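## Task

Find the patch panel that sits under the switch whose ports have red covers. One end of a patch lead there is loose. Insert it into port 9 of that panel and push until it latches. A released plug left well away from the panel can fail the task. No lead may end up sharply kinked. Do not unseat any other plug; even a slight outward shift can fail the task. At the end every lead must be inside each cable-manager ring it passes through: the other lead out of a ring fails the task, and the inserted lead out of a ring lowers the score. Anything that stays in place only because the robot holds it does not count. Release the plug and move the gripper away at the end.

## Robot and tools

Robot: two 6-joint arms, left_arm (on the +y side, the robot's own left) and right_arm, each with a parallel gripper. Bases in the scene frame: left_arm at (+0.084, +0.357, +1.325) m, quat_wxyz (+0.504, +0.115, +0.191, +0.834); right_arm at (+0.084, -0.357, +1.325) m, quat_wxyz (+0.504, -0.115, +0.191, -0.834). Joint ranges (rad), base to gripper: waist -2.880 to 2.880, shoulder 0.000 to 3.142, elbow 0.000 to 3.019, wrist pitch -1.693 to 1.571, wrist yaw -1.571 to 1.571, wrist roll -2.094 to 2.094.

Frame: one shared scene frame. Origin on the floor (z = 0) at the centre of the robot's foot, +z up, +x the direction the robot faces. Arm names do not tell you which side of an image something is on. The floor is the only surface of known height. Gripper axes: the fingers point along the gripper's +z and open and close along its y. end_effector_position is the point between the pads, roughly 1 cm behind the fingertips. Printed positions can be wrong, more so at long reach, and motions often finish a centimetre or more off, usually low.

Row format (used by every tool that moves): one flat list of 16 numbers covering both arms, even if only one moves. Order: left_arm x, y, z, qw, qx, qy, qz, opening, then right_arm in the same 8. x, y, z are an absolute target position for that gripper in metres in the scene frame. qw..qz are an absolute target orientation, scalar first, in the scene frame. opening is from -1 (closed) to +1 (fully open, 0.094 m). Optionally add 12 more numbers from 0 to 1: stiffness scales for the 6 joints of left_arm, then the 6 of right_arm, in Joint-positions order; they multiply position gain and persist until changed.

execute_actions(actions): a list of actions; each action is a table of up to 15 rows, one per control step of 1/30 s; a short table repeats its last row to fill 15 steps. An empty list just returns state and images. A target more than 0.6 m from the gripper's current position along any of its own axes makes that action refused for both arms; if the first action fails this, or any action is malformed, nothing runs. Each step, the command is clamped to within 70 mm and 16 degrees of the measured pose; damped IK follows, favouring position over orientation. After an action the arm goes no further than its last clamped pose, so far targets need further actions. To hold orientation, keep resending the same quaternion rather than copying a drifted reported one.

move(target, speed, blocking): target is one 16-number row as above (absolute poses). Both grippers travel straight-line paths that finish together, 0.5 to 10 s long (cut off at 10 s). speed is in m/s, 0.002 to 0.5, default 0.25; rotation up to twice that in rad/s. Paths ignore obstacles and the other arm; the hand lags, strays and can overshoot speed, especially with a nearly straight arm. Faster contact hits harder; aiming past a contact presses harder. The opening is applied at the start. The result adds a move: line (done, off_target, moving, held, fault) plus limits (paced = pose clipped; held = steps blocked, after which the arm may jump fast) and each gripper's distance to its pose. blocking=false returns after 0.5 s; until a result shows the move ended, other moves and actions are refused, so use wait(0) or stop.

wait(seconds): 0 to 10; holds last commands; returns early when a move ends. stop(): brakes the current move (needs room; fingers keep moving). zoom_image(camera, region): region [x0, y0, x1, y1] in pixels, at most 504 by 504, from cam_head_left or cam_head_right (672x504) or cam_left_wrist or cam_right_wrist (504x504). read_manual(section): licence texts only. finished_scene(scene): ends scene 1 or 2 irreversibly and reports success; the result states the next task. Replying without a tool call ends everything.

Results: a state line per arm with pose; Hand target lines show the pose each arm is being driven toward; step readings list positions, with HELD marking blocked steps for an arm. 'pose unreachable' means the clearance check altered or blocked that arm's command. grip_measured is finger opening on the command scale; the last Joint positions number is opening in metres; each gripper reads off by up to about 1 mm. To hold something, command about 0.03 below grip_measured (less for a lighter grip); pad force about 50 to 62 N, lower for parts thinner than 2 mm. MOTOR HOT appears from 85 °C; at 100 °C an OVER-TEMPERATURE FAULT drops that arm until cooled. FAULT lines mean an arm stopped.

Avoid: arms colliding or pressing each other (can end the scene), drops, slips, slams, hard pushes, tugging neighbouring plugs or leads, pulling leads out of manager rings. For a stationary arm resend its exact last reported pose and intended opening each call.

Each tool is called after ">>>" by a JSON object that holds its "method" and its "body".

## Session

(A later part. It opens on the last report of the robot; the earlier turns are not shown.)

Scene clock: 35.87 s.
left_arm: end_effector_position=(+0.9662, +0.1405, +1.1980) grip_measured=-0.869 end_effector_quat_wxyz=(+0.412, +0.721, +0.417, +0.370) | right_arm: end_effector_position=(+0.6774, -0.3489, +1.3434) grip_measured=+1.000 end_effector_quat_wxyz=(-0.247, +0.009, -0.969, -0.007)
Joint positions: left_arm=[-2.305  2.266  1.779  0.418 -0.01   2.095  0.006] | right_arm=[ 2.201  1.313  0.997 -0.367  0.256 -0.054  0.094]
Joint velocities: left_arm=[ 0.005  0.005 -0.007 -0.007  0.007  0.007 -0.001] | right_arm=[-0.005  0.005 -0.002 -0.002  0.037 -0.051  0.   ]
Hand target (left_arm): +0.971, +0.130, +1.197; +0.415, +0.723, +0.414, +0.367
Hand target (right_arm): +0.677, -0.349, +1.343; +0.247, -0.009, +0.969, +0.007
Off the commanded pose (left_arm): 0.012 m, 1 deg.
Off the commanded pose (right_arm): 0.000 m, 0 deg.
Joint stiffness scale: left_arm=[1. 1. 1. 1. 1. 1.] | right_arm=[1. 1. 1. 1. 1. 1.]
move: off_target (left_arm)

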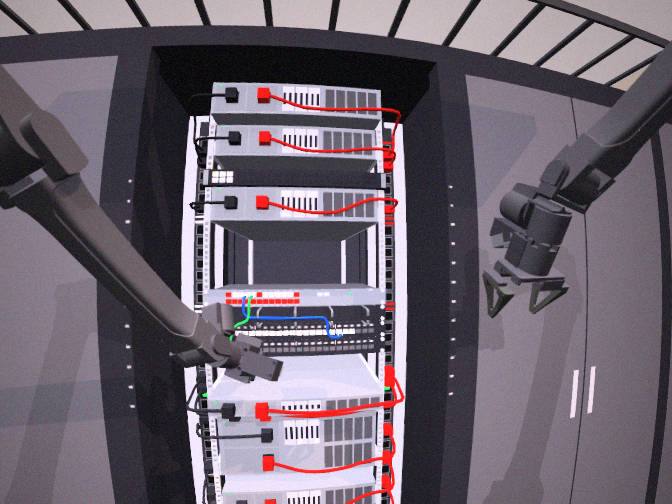

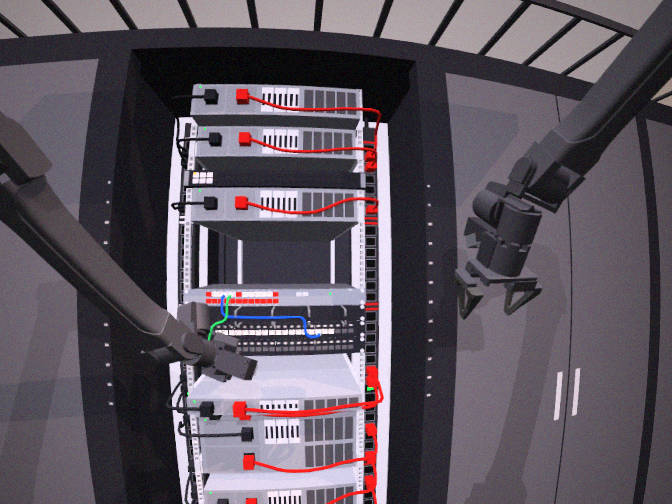

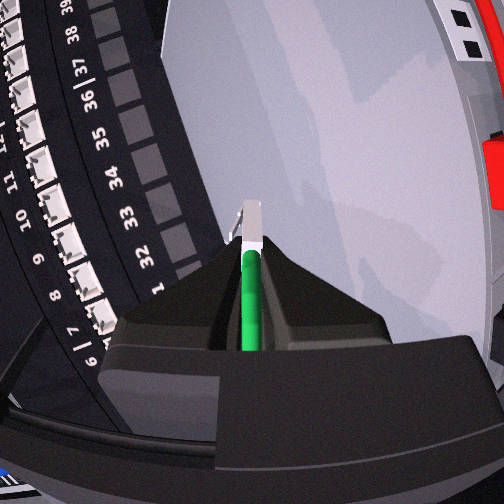

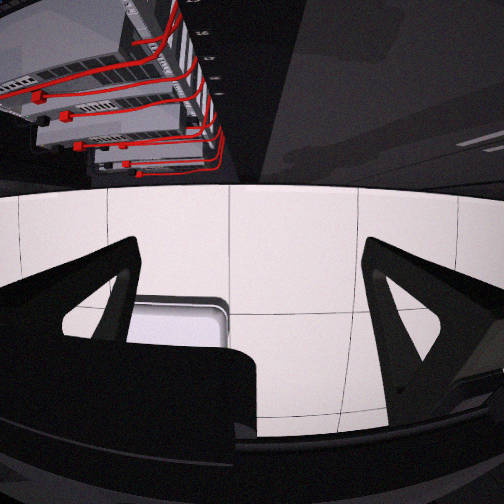

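>>> {"method": "move", "body": {"target": [0.972,0.130,1.197,0.415,0.723,0.414,0.367,-0.55,0.6774,-0.3489,1.3434,0.247,-0.009,0.969,0.007,1], "speed": 0.03}}

>>> {"method": "move", "body": {"target": [0.958,0.118,1.201,0.415,0.723,0.414,0.367,-0.55,0.6774,-0.3489,1.3434,0.247,-0.009,0.969,0.007,1], "speed": 0.02}}

>>> {"method": "zoom_image", "body": {"camera": "cam_left_wrist", "region": [170, 170, 340, 350]}}

Scene clock: 37.20 s.
left_arm: end_effector_position=(+0.9659, +0.1404, +1.1974) grip_measured=-0.553 end_effector_quat_wxyz=(+0.412, +0.721, +0.417, +0.369) | right_arm: end_effector_position=(+0.6774, -0.3489, +1.3434) grip_measured=+1.000 end_effector_quat_wxyz=(-0.247, +0.009, -0.969, -0.007)
Joint positions: left_arm=[-2.305  2.267  1.779  0.418 -0.01   2.095  0.021] | right_arm=[ 2.201  1.313  0.997 -0.367  0.256 -0.054  0.094]
Joint velocities: left_arm=[ 0.005 -0.005 -0.002 -0.007 -0.022 -0.037  0.   ] | right_arm=[ 0.005 -0.015 -0.007 -0.002 -0.095 -0.066  0.   ]
Hand target (left_arm): +0.971, +0.130, +1.197; +0.415, +0.723, +0.414, +0.367
Hand target (right_arm): +0.677, -0.349, +1.343; +0.247, -0.009, +0.969, +0.007
Off the commanded pose (left_arm): 0.012 m, 1 deg.
Off the commanded pose (right_arm): 0.000 m, 0 deg.
Joint stiffness scale: left_arm=[1. 1. 1. 1. 1. 1.] | right_arm=[1. 1. 1. 1. 1. 1.]
move: off_target (left_arm)

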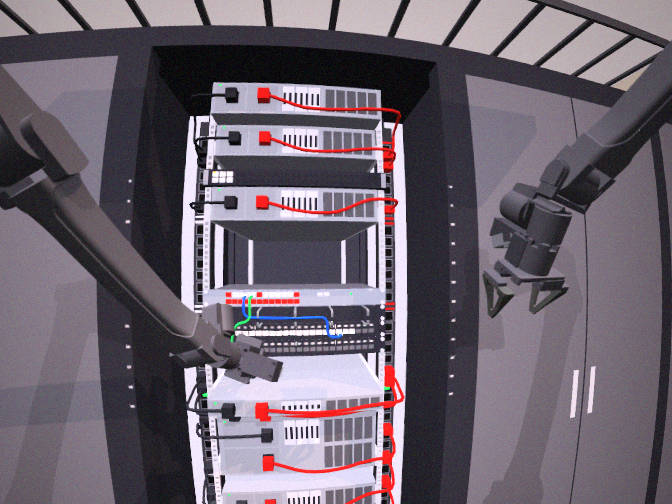

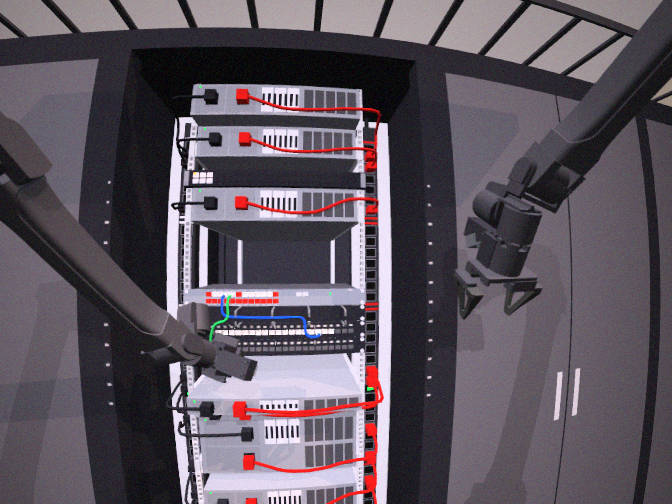

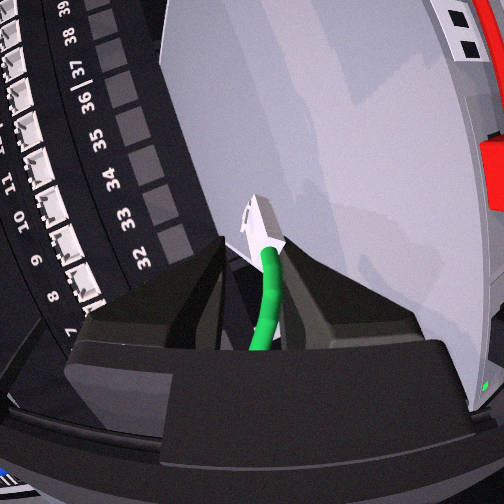

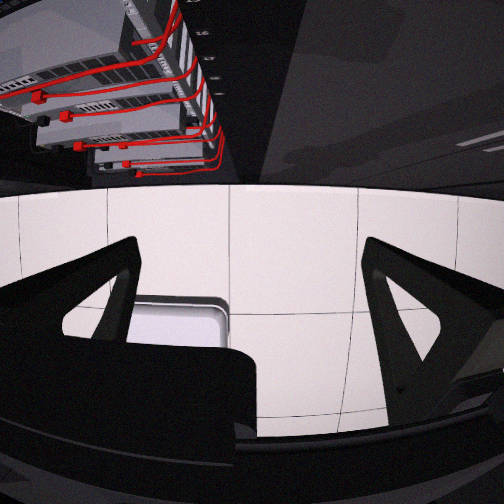

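Scene clock: 38.80 s.
left_arm: end_effector_position=(+0.9629, +0.1364, +1.1959) grip_measured=-0.553 end_effector_quat_wxyz=(+0.407, +0.722, +0.419, +0.369) | right_arm: end_effector_position=(+0.6774, -0.3489, +1.3434) grip_measured=+1.000 end_effector_quat_wxyz=(-0.247, +0.009, -0.969, -0.007)
Joint positions: left_arm=[-2.313  2.267  1.773  0.418 -0.028  2.095  0.021] | right_arm=[ 2.201  1.313  0.997 -0.367  0.256 -0.054  0.094]
Joint velocities: left_arm=[ 0.005 -0.015 -0.007  0.002 -0.11   0.022 -0.001] | right_arm=[-0.005 -0.005 -0.002 -0.002  0.051 -0.081  0.   ]
Hand target (left_arm): +0.958, +0.118, +1.201; +0.415, +0.723, +0.414, +0.367
Hand target (right_arm): +0.677, -0.349, +1.343; +0.247, -0.009, +0.969, +0.007
Off the commanded pose (left_arm): 0.020 m, 1 deg.
Off the commanded pose (right_arm): 0.000 m, 0 deg.
Joint stiffness scale: left_arm=[1. 1. 1. 1. 1. 1.] | right_arm=[1. 1. 1. 1. 1. 1.]
move: off_target (left_arm)

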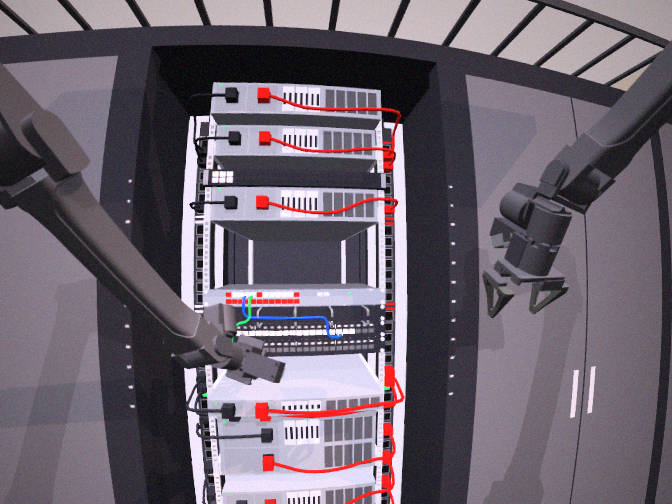

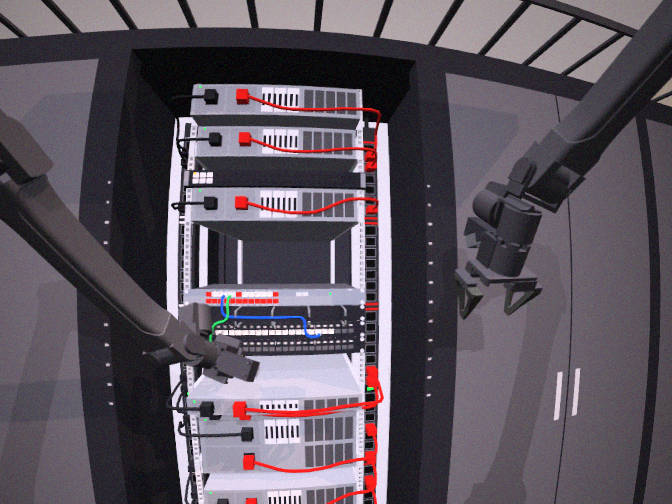

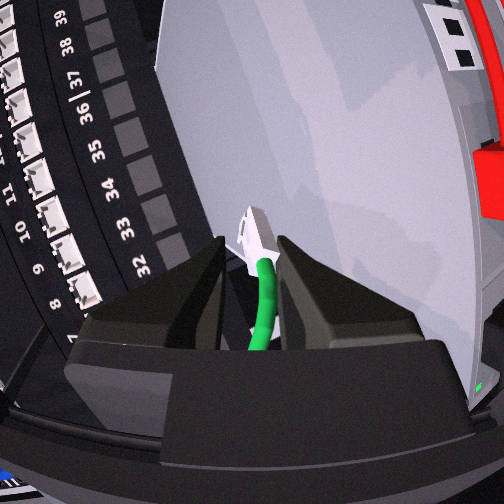

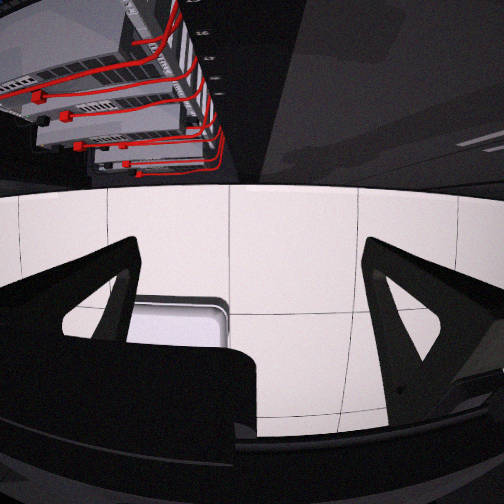

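Region (170, 170, 340, 350) of cam_left_wrist's 504x504 image, scaled by 2.800, with more detail than that image has.

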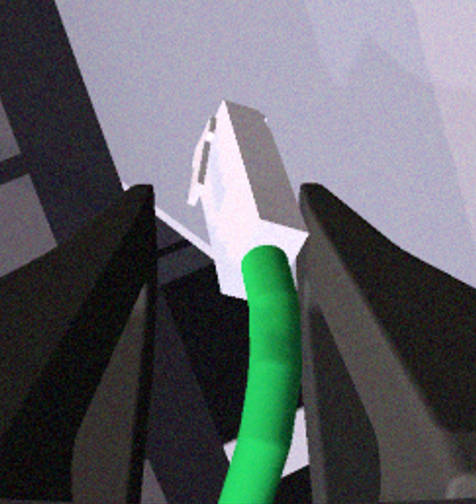

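>>> {"method": "move", "body": {"target": [0.945,0.114,1.204,0.415,0.723,0.414,0.367,-0.55,0.6774,-0.3489,1.3434,0.247,-0.009,0.969,0.007,1], "speed": 0.02}}

>>> {"method": "zoom_image", "body": {"camera": "cam_left_wrist", "region": [170, 170, 340, 350]}}

Scene clock: 40.90 s.
left_arm: end_effector_position=(+0.9410, +0.1271, +1.1784) grip_measured=-0.552 end_effector_quat_wxyz=(+0.398, +0.734, +0.421, +0.355) | right_arm: end_effector_position=(+0.6774, -0.3489, +1.3434) grip_measured=+1.000 end_effector_quat_wxyz=(-0.247, +0.009, -0.969, -0.007)
Joint positions: left_arm=[-2.324  2.264  1.719  0.429 -0.039  2.095  0.021] | right_arm=[ 2.201  1.313  0.997 -0.367  0.256 -0.054  0.094]
Joint velocities: left_arm=[0.005 0.005 0.002 0.017 0.007 0.022 0.001] | right_arm=[ 0.005  0.005  0.012 -0.007 -0.022  0.037  0.   ]
Hand target (left_arm): +0.945, +0.114, +1.204; +0.415, +0.723, +0.414, +0.367
Hand target (right_arm): +0.677, -0.349, +1.343; +0.247, -0.009, +0.969, +0.007
Off the commanded pose (left_arm): 0.029 m, 3 deg.
Off the commanded pose (right_arm): 0.000 m, 0 deg.
Joint stiffness scale: left_arm=[1. 1. 1. 1. 1. 1.] | right_arm=[1. 1. 1. 1. 1. 1.]
move: off_target (left_arm)

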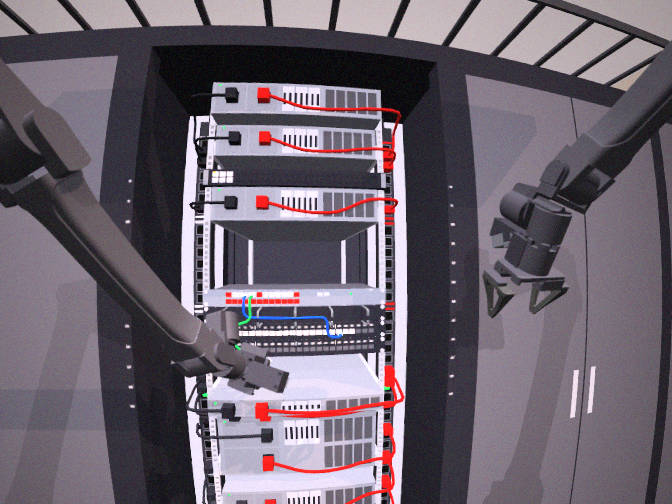

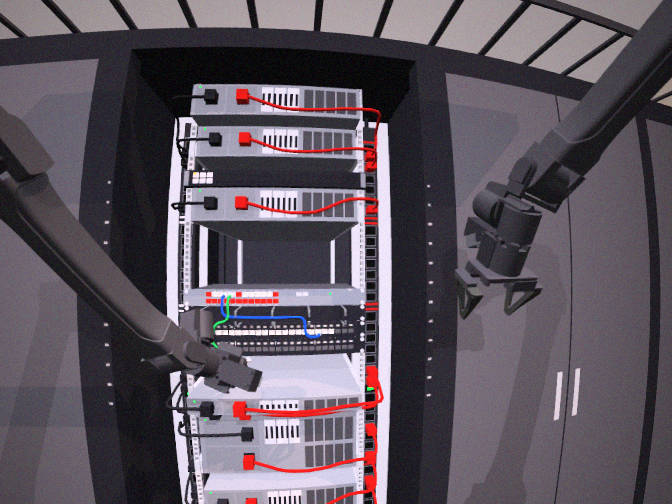

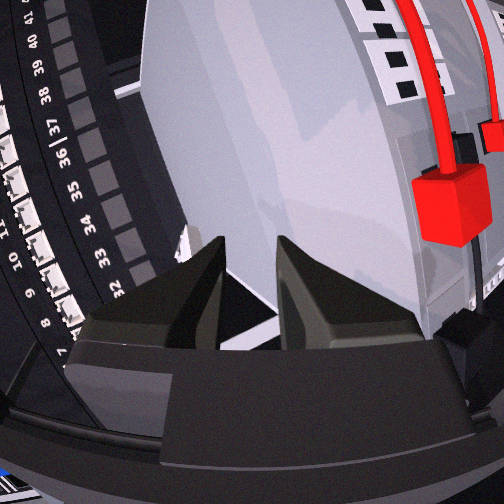

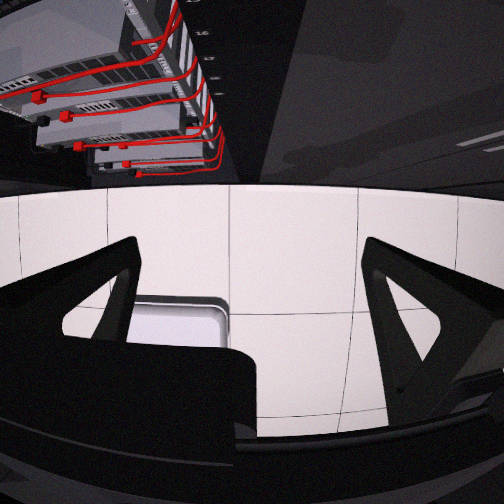

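Region (170, 170, 340, 350) of cam_left_wrist's 504x504 image, scaled by 2.800, with more detail than that image has.

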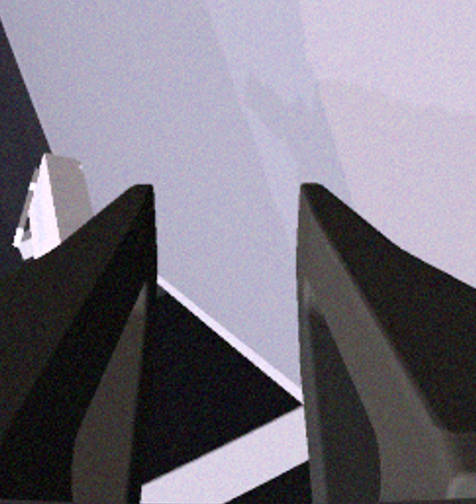

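>>> {"method": "move", "body": {"target": [0.905,0.14,1.21,0.415,0.723,0.414,0.367,-0.3,0.6774,-0.3489,1.3434,0.247,-0.009,0.969,0.007,1], "speed": 0.08}}

>>> {"method": "execute_actions", "body": {"actions": [[[0.905,0.145,1.222,0.415,0.723,0.414,0.367,-0.3,0.6774,-0.3489,1.3434,0.247,-0.009,0.969,0.007,1],[0.905,0.15,1.235,0.415,0.723,0.414,0.367,-0.3,0.6774,-0.3489,1.3434,0.247,-0.009,0.969,0.007,1]],[[0.922,0.168,1.213,0.415,0.723,0.414,0.367,-0.3,0.6774,-0.3489,1.3434,0.247,-0.009,0.969,0.007,1],[0.922,0.168,1.213,0.415,0.723,0.414,0.367,-0.3,0.6774,-0.3489,1.3434,0.247,-0.009,0.969,0.007,1],[0.922,0.168,1.213,0.415,0.723,0.414,0.367,-0.3,0.6774,-0.3489,1.3434,0.247,-0.009,0.969,0.007,1],[0.922,0.168,1.213,0.415,0.723,0.414,0.367,-0.3,0.6774,-0.3489,1.3434,0.247,-0.009,0.969,0.007,1],[0.899,0.134,1.236,0.415,0.723,0.414,0.367,-0.3,0.6774,-0.3489,1.3434,0.247,-0.009,0.969,0.007,1],[0.899,0.134,1.236,0.415,0.723,0.414,0.367,-0.3,0.6774,-0.3489,1.3434,0.247,-0.009,0.969,0.007,1],[0.899,0.134,1.236,0.415,0.723,0.414,0.367,-0.3,0.6774,-0.3489,1.3434,0.247,-0.009,0.969,0.007,1],[0.899,0.134,1.236,0.415,0.723,0.414,0.367,-0.3,0.6774,-0.3489,1.3434,0.247,-0.009,0.969,0.007,1],[0.92,0.165,1.215,0.415,0.723,0.414,0.367,-0.3,0.6774,-0.3489,1.3434,0.247,-0.009,0.969,0.007,1],[0.92,0.165,1.215,0.415,0.723,0.414,0.367,-0.3,0.6774,-0.3489,1.3434,0.247,-0.009,0.969,0.007,1],[0.92,0.165,1.215,0.415,0.723,0.414,0.367,-0.3,0.6774,-0.3489,1.3434,0.247,-0.009,0.969,0.007,1],[0.92,0.165,1.215,0.415,0.723,0.414,0.367,-0.3,0.6774,-0.3489,1.3434,0.247,-0.009,0.969,0.007,1],[0.902,0.138,1.233,0.415,0.723,0.414,0.367,-0.3,0.6774,-0.3489,1.3434,0.247,-0.009,0.969,0.007,1]],[[0.902,0.138,1.233,0.415,0.723,0.414,0.367,-0.3,0.6774,-0.3489,1.3434,0.247,-0.009,0.969,0.007,1],[0.916,0.159,1.219,0.415,0.723,0.414,0.367,-0.3,0.6774,-0.3489,1.3434,0.247,-0.009,0.969,0.007,1],[0.916,0.159,1.219,0.415,0.723,0.414,0.367,-0.3,0.6774,-0.3489,1.3434,0.247,-0.009,0.969,0.007,1],[0.916,0.159,1.219,0.415,0.723,0.414,0.367,-0.3,0.6774,-0.3489,1.3434,0.247,-0.009,0.969,0.007,1],[0.916,0.159,1.219,0.415,0.723,0.414,0.367,-0.3,0.6774,-0.3489,1.3434,0.247,-0.009,0.969,0.007,1],[0.91,0.15,1.225,0.415,0.723,0.414,0.367,-0.3,0.6774,-0.3489,1.3434,0.247,-0.009,0.969,0.007,1]]]}}

Scene clock: 42.87 s.
left_arm: end_effector_position=(+0.9001, +0.1390, +1.1957) grip_measured=-0.303 end_effector_quat_wxyz=(+0.405, +0.732, +0.417, +0.355) | right_arm: end_effector_position=(+0.6774, -0.3489, +1.3434) grip_measured=+1.000 end_effector_quat_wxyz=(-0.247, +0.009, -0.969, -0.007)
Joint positions: left_arm=[-2.324  2.161  1.526  0.527 -0.025  2.095  0.033] | right_arm=[ 2.201  1.313  0.997 -0.367  0.256 -0.054  0.094]
Joint velocities: left_arm=[-0.015  0.005  0.007 -0.007  0.007 -0.051 -0.001] | right_arm=[ 0.005 -0.005 -0.012 -0.012  0.066 -0.066  0.   ]
Hand target (left_arm): +0.905, +0.140, +1.210; +0.415, +0.723, +0.414, +0.367
Hand target (right_arm): +0.677, -0.349, +1.343; +0.247, -0.009, +0.969, +0.007
Off the commanded pose (left_arm): 0.015 m, 2 deg.
Off the commanded pose (right_arm): 0.000 m, 0 deg.
Joint stiffness scale: left_arm=[1. 1. 1. 1. 1. 1.] | right_arm=[1. 1. 1. 1. 1. 1.]
move: off_target (left_arm)

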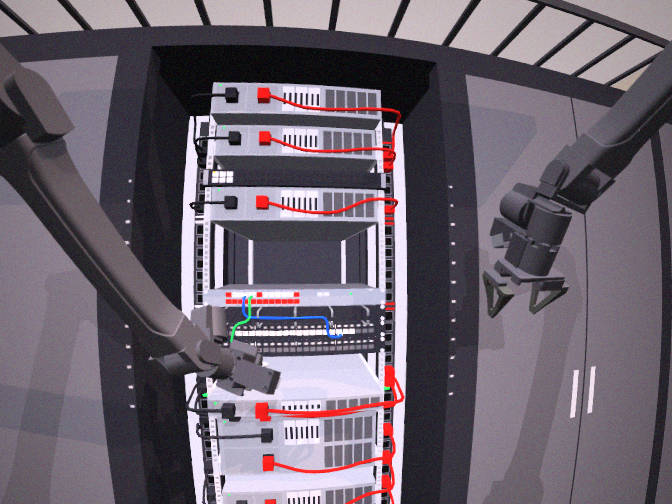

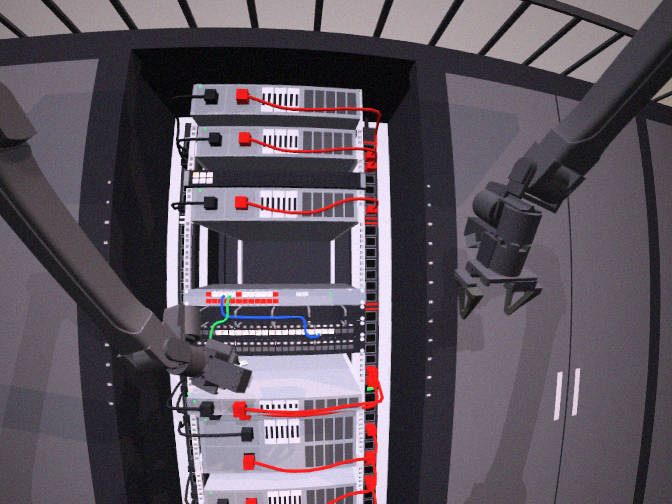

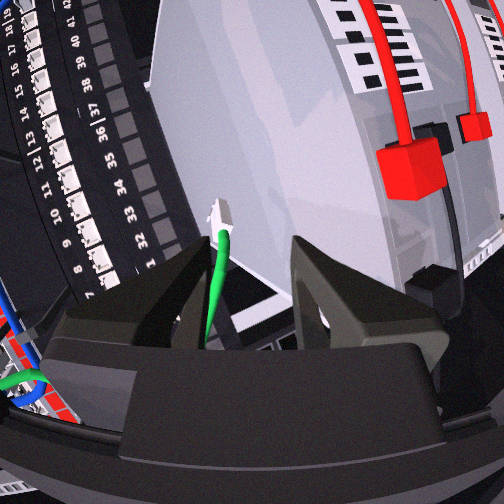

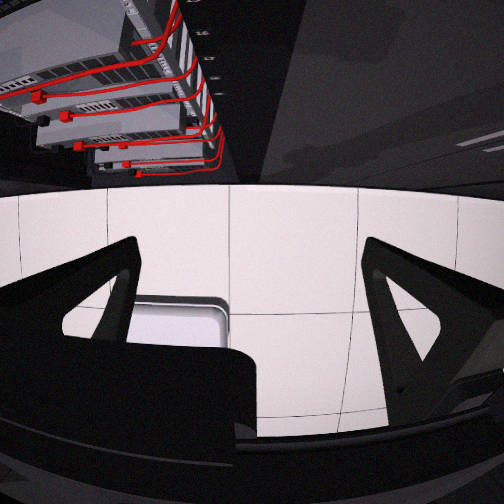

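Scene clock: 44.37 s.
left_arm: end_effector_position=(+0.9013, +0.1496, +1.2167) grip_measured=-0.303 end_effector_quat_wxyz=(+0.411, +0.728, +0.414, +0.360) | right_arm: end_effector_position=(+0.6774, -0.3489, +1.3434) grip_measured=+1.000 end_effector_quat_wxyz=(-0.247, +0.009, -0.969, -0.007)
Joint positions: left_arm=[-2.316  2.115  1.497  0.527 -0.01   2.095  0.033] | right_arm=[ 2.201  1.313  0.997 -0.367  0.256 -0.054  0.094]
Joint velocities: left_arm=[ 0.015  0.005  0.002 -0.002 -0.007  0.007 -0.   ] | right_arm=[ 0.005  0.005  0.007 -0.007  0.022 -0.007  0.   ]
Hand target (left_arm): +0.910, +0.150, +1.225; +0.415, +0.723, +0.414, +0.367
Hand target (right_arm): +0.677, -0.349, +1.343; +0.247, -0.009, +0.969, +0.007
Off the commanded pose (left_arm): 0.012 m, 1 deg.
Off the commanded pose (right_arm): 0.000 m, 0 deg.
Joint stiffness scale: left_arm=[1. 1. 1. 1. 1. 1.] | right_arm=[1. 1. 1. 1. 1. 1.]
Step readings (end_effector_position; steps 1 to 15: 1st action; 16 to 30: 2nd action; 31 to 45: 3rd action):
0: left_arm (+0.9001, +0.1390, +1.1957) | right_arm (+0.6774, -0.3489, +1.3434)
1: left_arm (+0.8997, +0.1389, +1.1957) | right_arm (+0.6774, -0.3489, +1.3434)
2: left_arm (+0.8983, +0.1393, +1.1966) | right_arm (+0.6774, -0.3489, +1.3434)
4: left_arm (+0.8942, +0.1410, +1.1996) | right_arm (+0.6774, -0.3489, +1.3434)
8: left_arm (+0.8971, +0.1448, +1.2138) | right_arm (+0.6774, -0.3489, +1.3434)
15: left_arm (+0.9026, +0.1484, +1.2288) | right_arm (+0.6774, -0.3489, +1.3434)
16: left_arm (+0.9024, +0.1465, +1.2290) | right_arm (+0.6774, -0.3489, +1.3434)
17: left_arm (+0.9029, +0.1451, +1.2288) | right_arm (+0.6774, -0.3489, +1.3434)
19: left_arm (+0.9046, +0.1468, +1.2254) | right_arm (+0.6774, -0.3489, +1.3434)
23: left_arm (+0.9018, +0.1550, +1.2181) | right_arm (+0.6774, -0.3489, +1.3434)
30: left_arm (+0.9020, +0.1528, +1.2158) | right_arm (+0.6774, -0.3489, +1.3434)
31: left_arm (+0.9020, +0.1531, +1.2157) | right_arm (+0.6774, -0.3489, +1.3434)
32: left_arm (+0.9016, +0.1507, +1.2164) | right_arm (+0.6774, -0.3489, +1.3434)
34: left_arm (+0.9010, +0.1480, +1.2172) | right_arm (+0.6774, -0.3489, +1.3434)
38: left_arm (+0.9013, +0.1495, +1.2167) | right_arm (+0.6774, -0.3489, +1.3434)
45: end_effector_position above

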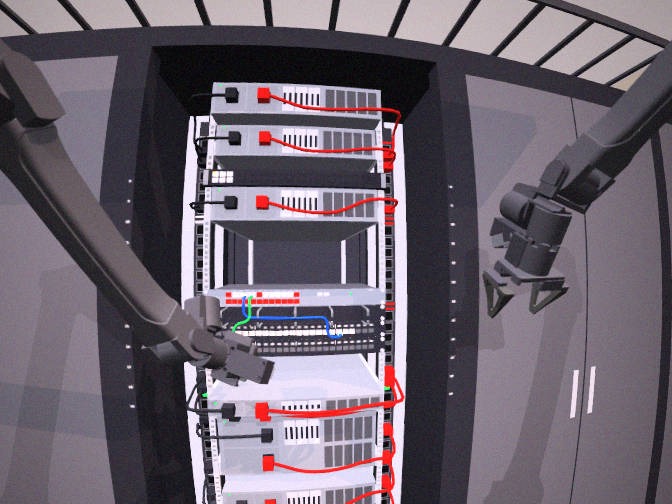

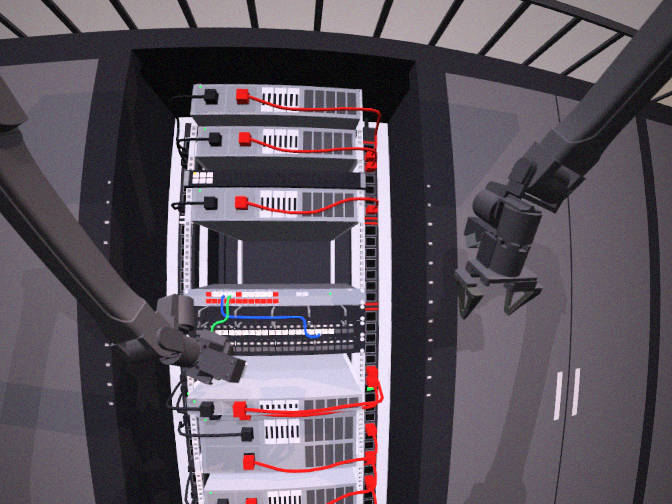

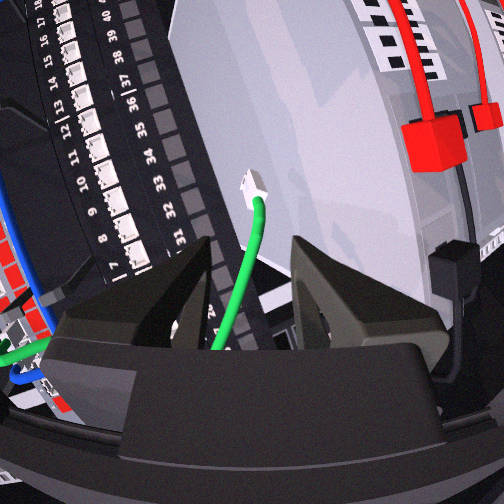

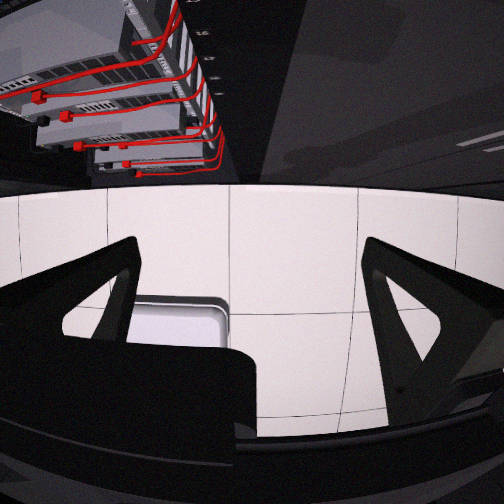

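>>> {"method": "move", "body": {"target": [0.955,0.126,1.201,0.415,0.723,0.414,0.367,-0.3,0.6774,-0.3489,1.3434,0.247,-0.009,0.969,0.007,1], "speed": 0.1}}

>>> {"method": "zoom_image", "body": {"camera": "cam_left_wrist", "region": [170, 170, 340, 350]}}

Scene clock: 45.73 s.
left_arm: end_effector_position=(+0.9442, +0.1352, +1.1952) grip_measured=-0.303 end_effector_quat_wxyz=(+0.410, +0.725, +0.416, +0.365) | right_arm: end_effector_position=(+0.6774, -0.3489, +1.3434) grip_measured=+1.000 end_effector_quat_wxyz=(-0.247, +0.009, -0.969, -0.007)
Joint positions: left_arm=[-2.316  2.237  1.697  0.457 -0.019  2.095  0.033] | right_arm=[ 2.201  1.313  0.997 -0.367  0.256 -0.054  0.094]
Joint velocities: left_arm=[-0.005 -0.005 -0.002 -0.002  0.037  0.022 -0.   ] | right_arm=[-0.015  0.005 -0.002  0.012 -0.007  0.007  0.   ]
Hand target (left_arm): +0.954, +0.127, +1.202; +0.415, +0.722, +0.414, +0.367
Hand target (right_arm): +0.677, -0.349, +1.343; +0.247, -0.009, +0.969, +0.007
Off the commanded pose (left_arm): 0.015 m, 1 deg.
Off the commanded pose (right_arm): 0.000 m, 0 deg.
Joint stiffness scale: left_arm=[1. 1. 1. 1. 1. 1.] | right_arm=[1. 1. 1. 1. 1. 1.]
move: off_target (left_arm)

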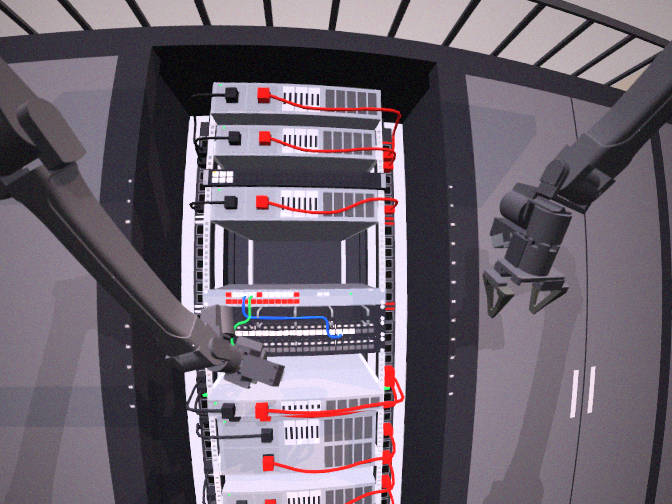

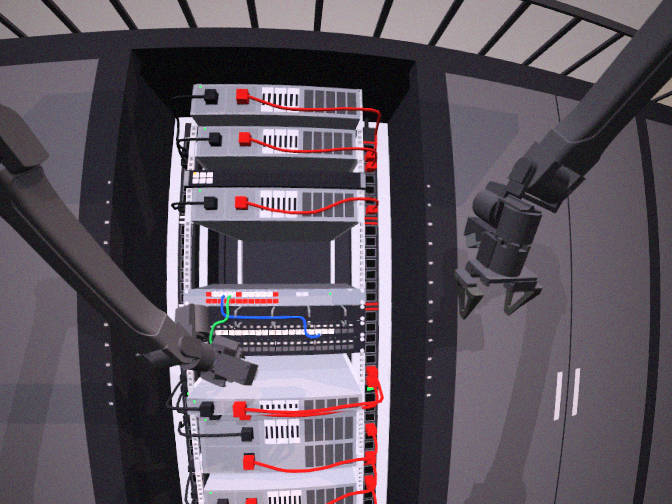

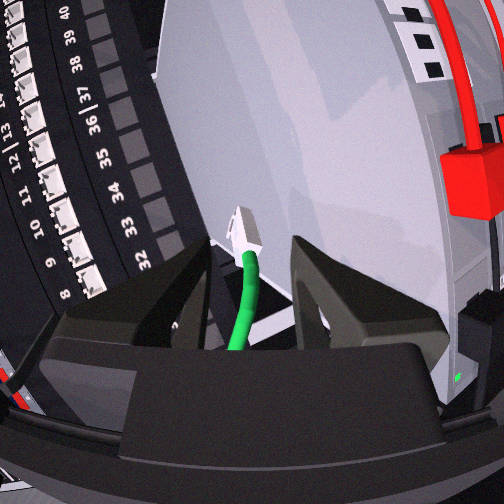

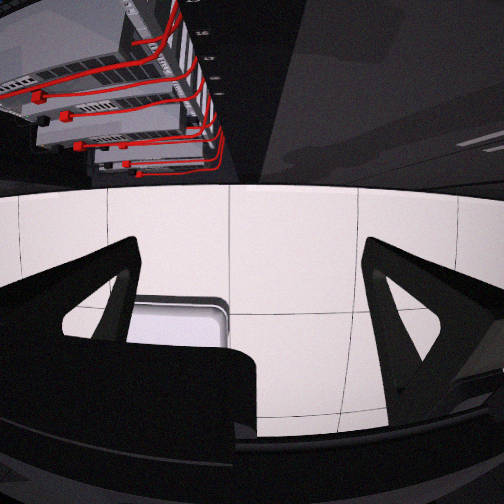

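Region (170, 170, 340, 350) of cam_left_wrist's 504x504 image, scaled by 2.800, with more detail than that image has.

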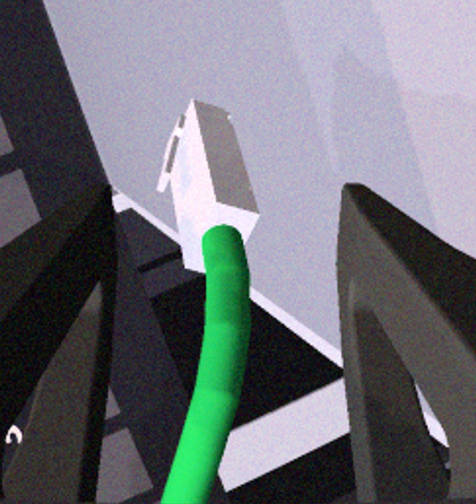

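>>> {"method": "execute_actions", "body": {"actions": [[[0.961,0.124,1.199,0.415,0.723,0.414,0.367,-0.3,0.6774,-0.3489,1.3434,0.247,-0.009,0.969,0.007,1]]]}}

>>> {"method": "zoom_image", "body": {"camera": "cam_left_wrist", "region": [170, 170, 340, 350]}}

Scene clock: 46.47 s.
left_arm: end_effector_position=(+0.9517, +0.1340, +1.1963) grip_measured=-0.303 end_effector_quat_wxyz=(+0.411, +0.724, +0.416, +0.366) | right_arm: end_effector_position=(+0.6774, -0.3489, +1.3434) grip_measured=+1.000 end_effector_quat_wxyz=(-0.247, +0.009, -0.969, -0.007)
Joint positions: left_arm=[-2.316  2.249  1.728  0.443 -0.019  2.095  0.033] | right_arm=[ 2.201  1.313  0.997 -0.367  0.256 -0.054  0.094]
Joint velocities: left_arm=[-0.015 -0.005 -0.012  0.007 -0.007 -0.022 -0.001] | right_arm=[-0.005 -0.005 -0.002 -0.002 -0.007 -0.037  0.   ]
Hand target (left_arm): +0.960, +0.124, +1.199; +0.415, +0.723, +0.414, +0.367
Hand target (right_arm): +0.677, -0.349, +1.343; +0.247, -0.009, +0.969, +0.007
Off the commanded pose (left_arm): 0.014 m, 1 deg.
Off the commanded pose (right_arm): 0.000 m, 0 deg.
Joint stiffness scale: left_arm=[1. 1. 1. 1. 1. 1.] | right_arm=[1. 1. 1. 1. 1. 1.]
Step readings (end_effector_position):
0: left_arm (+0.9442, +0.1352, +1.1952) | right_arm (+0.6774, -0.3489, +1.3434)
1: left_arm (+0.9446, +0.1350, +1.1948) | right_arm (+0.6774, -0.3489, +1.3434)
2: left_arm (+0.9460, +0.1347, +1.1948) | right_arm (+0.6774, -0.3489, +1.3434)
4: left_arm (+0.9493, +0.1342, +1.1952) | right_arm (+0.6774, -0.3489, +1.3434)
8: left_arm (+0.9517, +0.1340, +1.1963) | right_arm (+0.6774, -0.3489, +1.3434)
15: end_effector_position above

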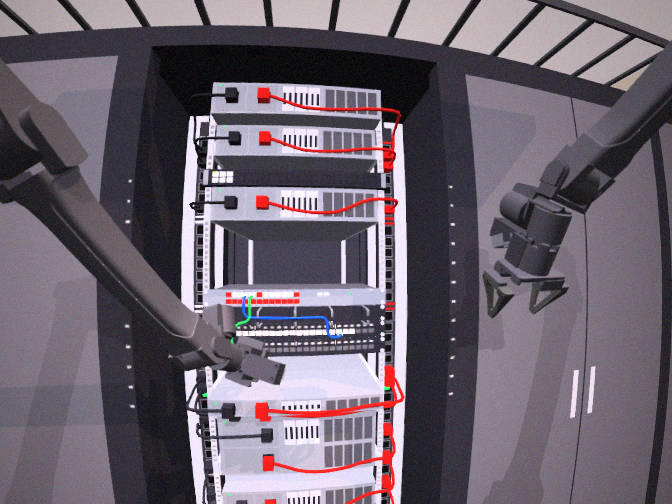

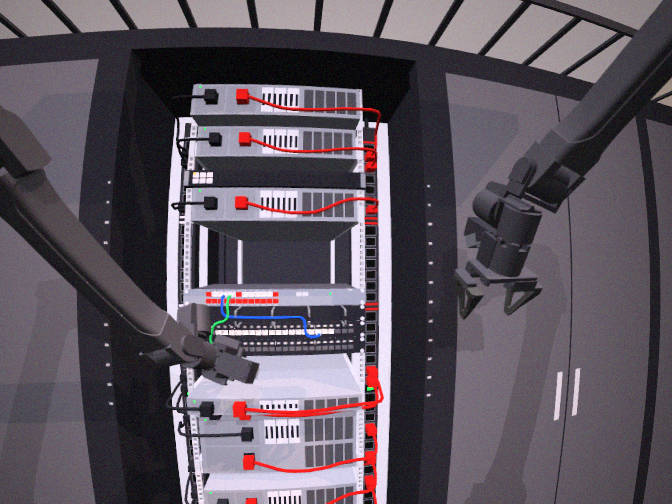

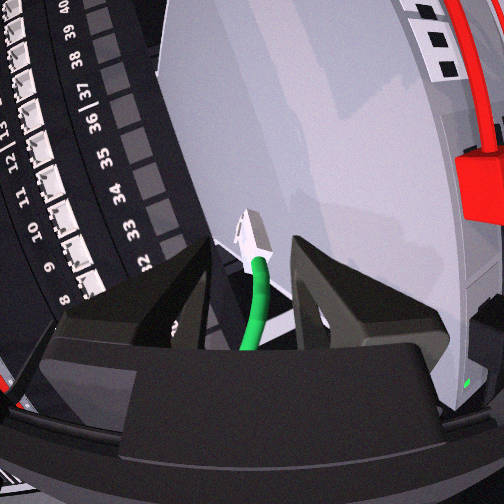

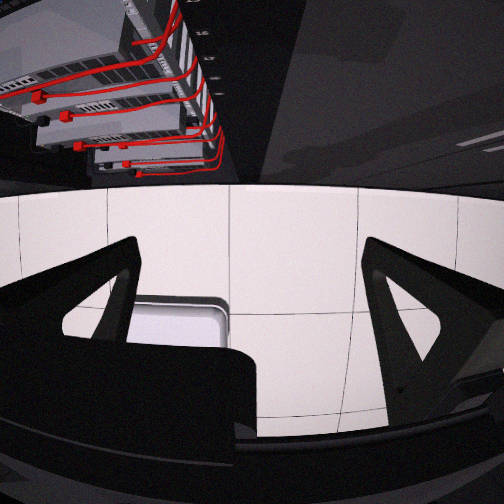

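Region (170, 170, 340, 350) of cam_left_wrist's 504x504 image, scaled by 2.800, with more detail than that image has.

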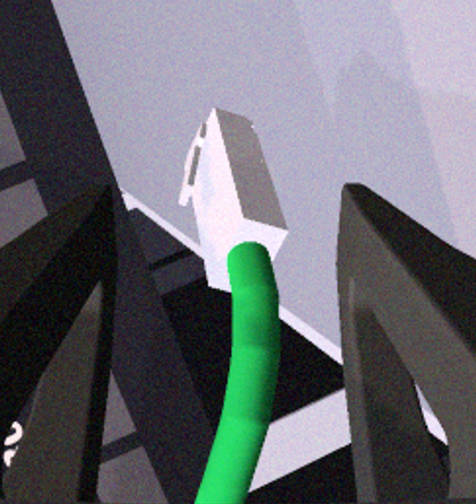

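Step commands work well. Close.

>>> {"method": "execute_actions", "body": {"actions": [[[0.961,0.124,1.199,0.415,0.723,0.414,0.367,-0.89,0.6774,-0.3489,1.3434,0.247,-0.009,0.969,0.007,1]],[[0.961,0.124,1.199,0.415,0.723,0.414,0.367,-0.89,0.6774,-0.3489,1.3434,0.247,-0.009,0.969,0.007,1]]]}}

>>> {"method": "zoom_image", "body": {"camera": "cam_left_wrist", "region": [200, 180, 310, 300]}}

Scene clock: 47.60 s.
left_arm: end_effector_position=(+0.9525, +0.1341, +1.1971) grip_measured=-0.870 end_effector_quat_wxyz=(+0.411, +0.723, +0.416, +0.367) | right_arm: end_effector_position=(+0.6774, -0.3489, +1.3434) grip_measured=+1.000 end_effector_quat_wxyz=(-0.247, +0.009, -0.969, -0.007)
Joint positions: left_arm=[-2.316  2.249  1.73   0.443 -0.019  2.095  0.006] | right_arm=[ 2.201  1.313  0.997 -0.367  0.256 -0.054  0.094]
Joint velocities: left_arm=[ 0.005 -0.015 -0.012 -0.002 -0.022 -0.007  0.001] | right_arm=[-0.005 -0.015 -0.002 -0.027 -0.037 -0.022  0.   ]
Hand target (left_arm): +0.960, +0.124, +1.199; +0.415, +0.723, +0.414, +0.367
Hand target (right_arm): +0.677, -0.349, +1.343; +0.247, -0.009, +0.969, +0.007
Off the commanded pose (left_arm): 0.013 m, 0 deg.
Off the commanded pose (right_arm): 0.000 m, 0 deg.
Joint stiffness scale: left_arm=[1. 1. 1. 1. 1. 1.] | right_arm=[1. 1. 1. 1. 1. 1.]
Step readings (end_effector_position; steps 1 to 15: 1st action; 16 to 30: 2nd action):
0: left_arm (+0.9517, +0.1340, +1.1963) | right_arm (+0.6774, -0.3489, +1.3434)
1: left_arm (+0.9517, +0.1340, +1.1963) | right_arm (+0.6774, -0.3489, +1.3434)
2: left_arm (+0.9517, +0.1340, +1.1963) | right_arm (+0.6774, -0.3489, +1.3434)
4: left_arm (+0.9517, +0.1340, +1.1963) | right_arm (+0.6774, -0.3489, +1.3434)
8: left_arm (+0.9522, +0.1341, +1.1968) | right_arm (+0.6774, -0.3489, +1.3434)
15: left_arm (+0.9525, +0.1341, +1.1971) | right_arm (+0.6774, -0.3489, +1.3434)
16: left_arm (+0.9525, +0.1341, +1.1971) | right_arm (+0.6774, -0.3489, +1.3434)
17: left_arm (+0.9525, +0.1341, +1.1971) | right_arm (+0.6774, -0.3489, +1.3434)
19: left_arm (+0.9525, +0.1341, +1.1971) | right_arm (+0.6774, -0.3489, +1.3434)
23: left_arm (+0.9525, +0.1341, +1.1971) | right_arm (+0.6774, -0.3489, +1.3434)
30: end_effector_position above

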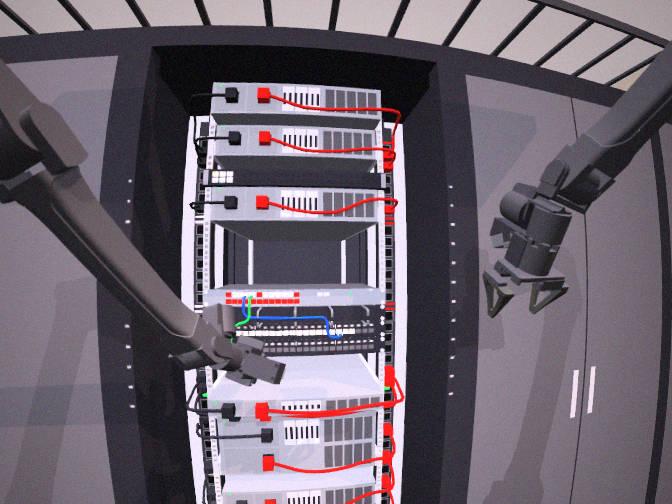

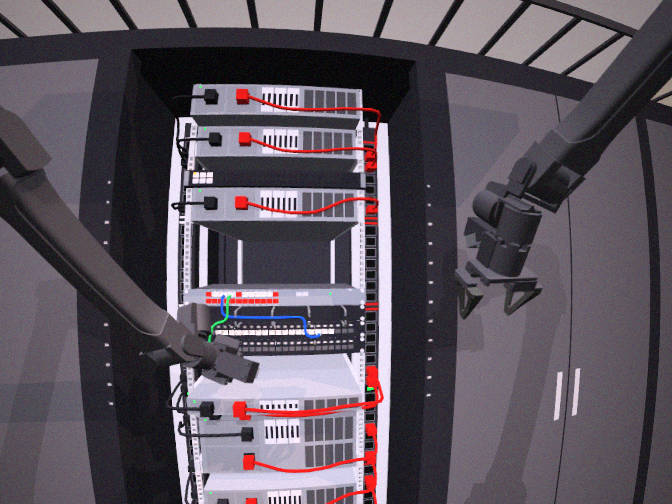

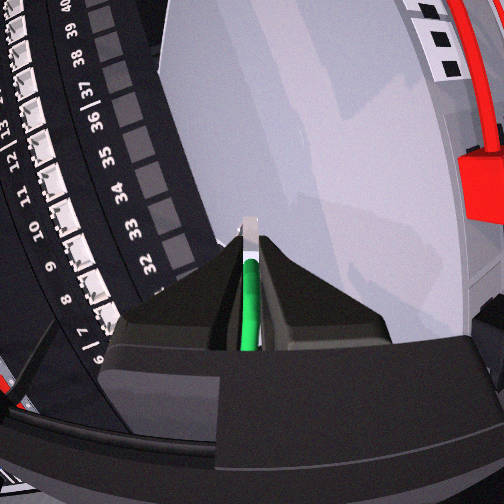

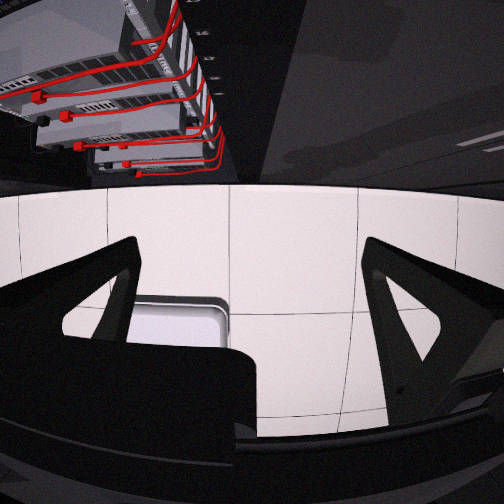

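Region (200, 180, 310, 300) of cam_left_wrist's 504x504 image, scaled by 4.200, with more detail than that image has; it fills the left 462 columns of this view, and the rest is white.

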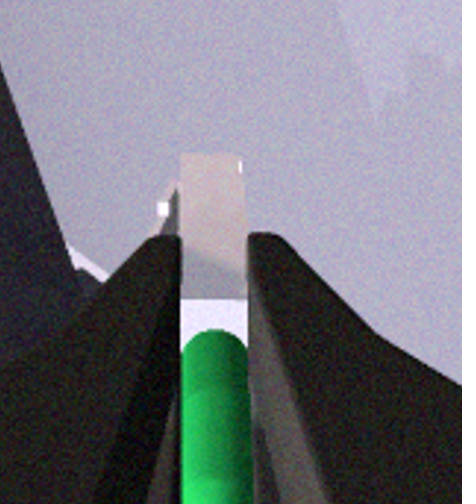

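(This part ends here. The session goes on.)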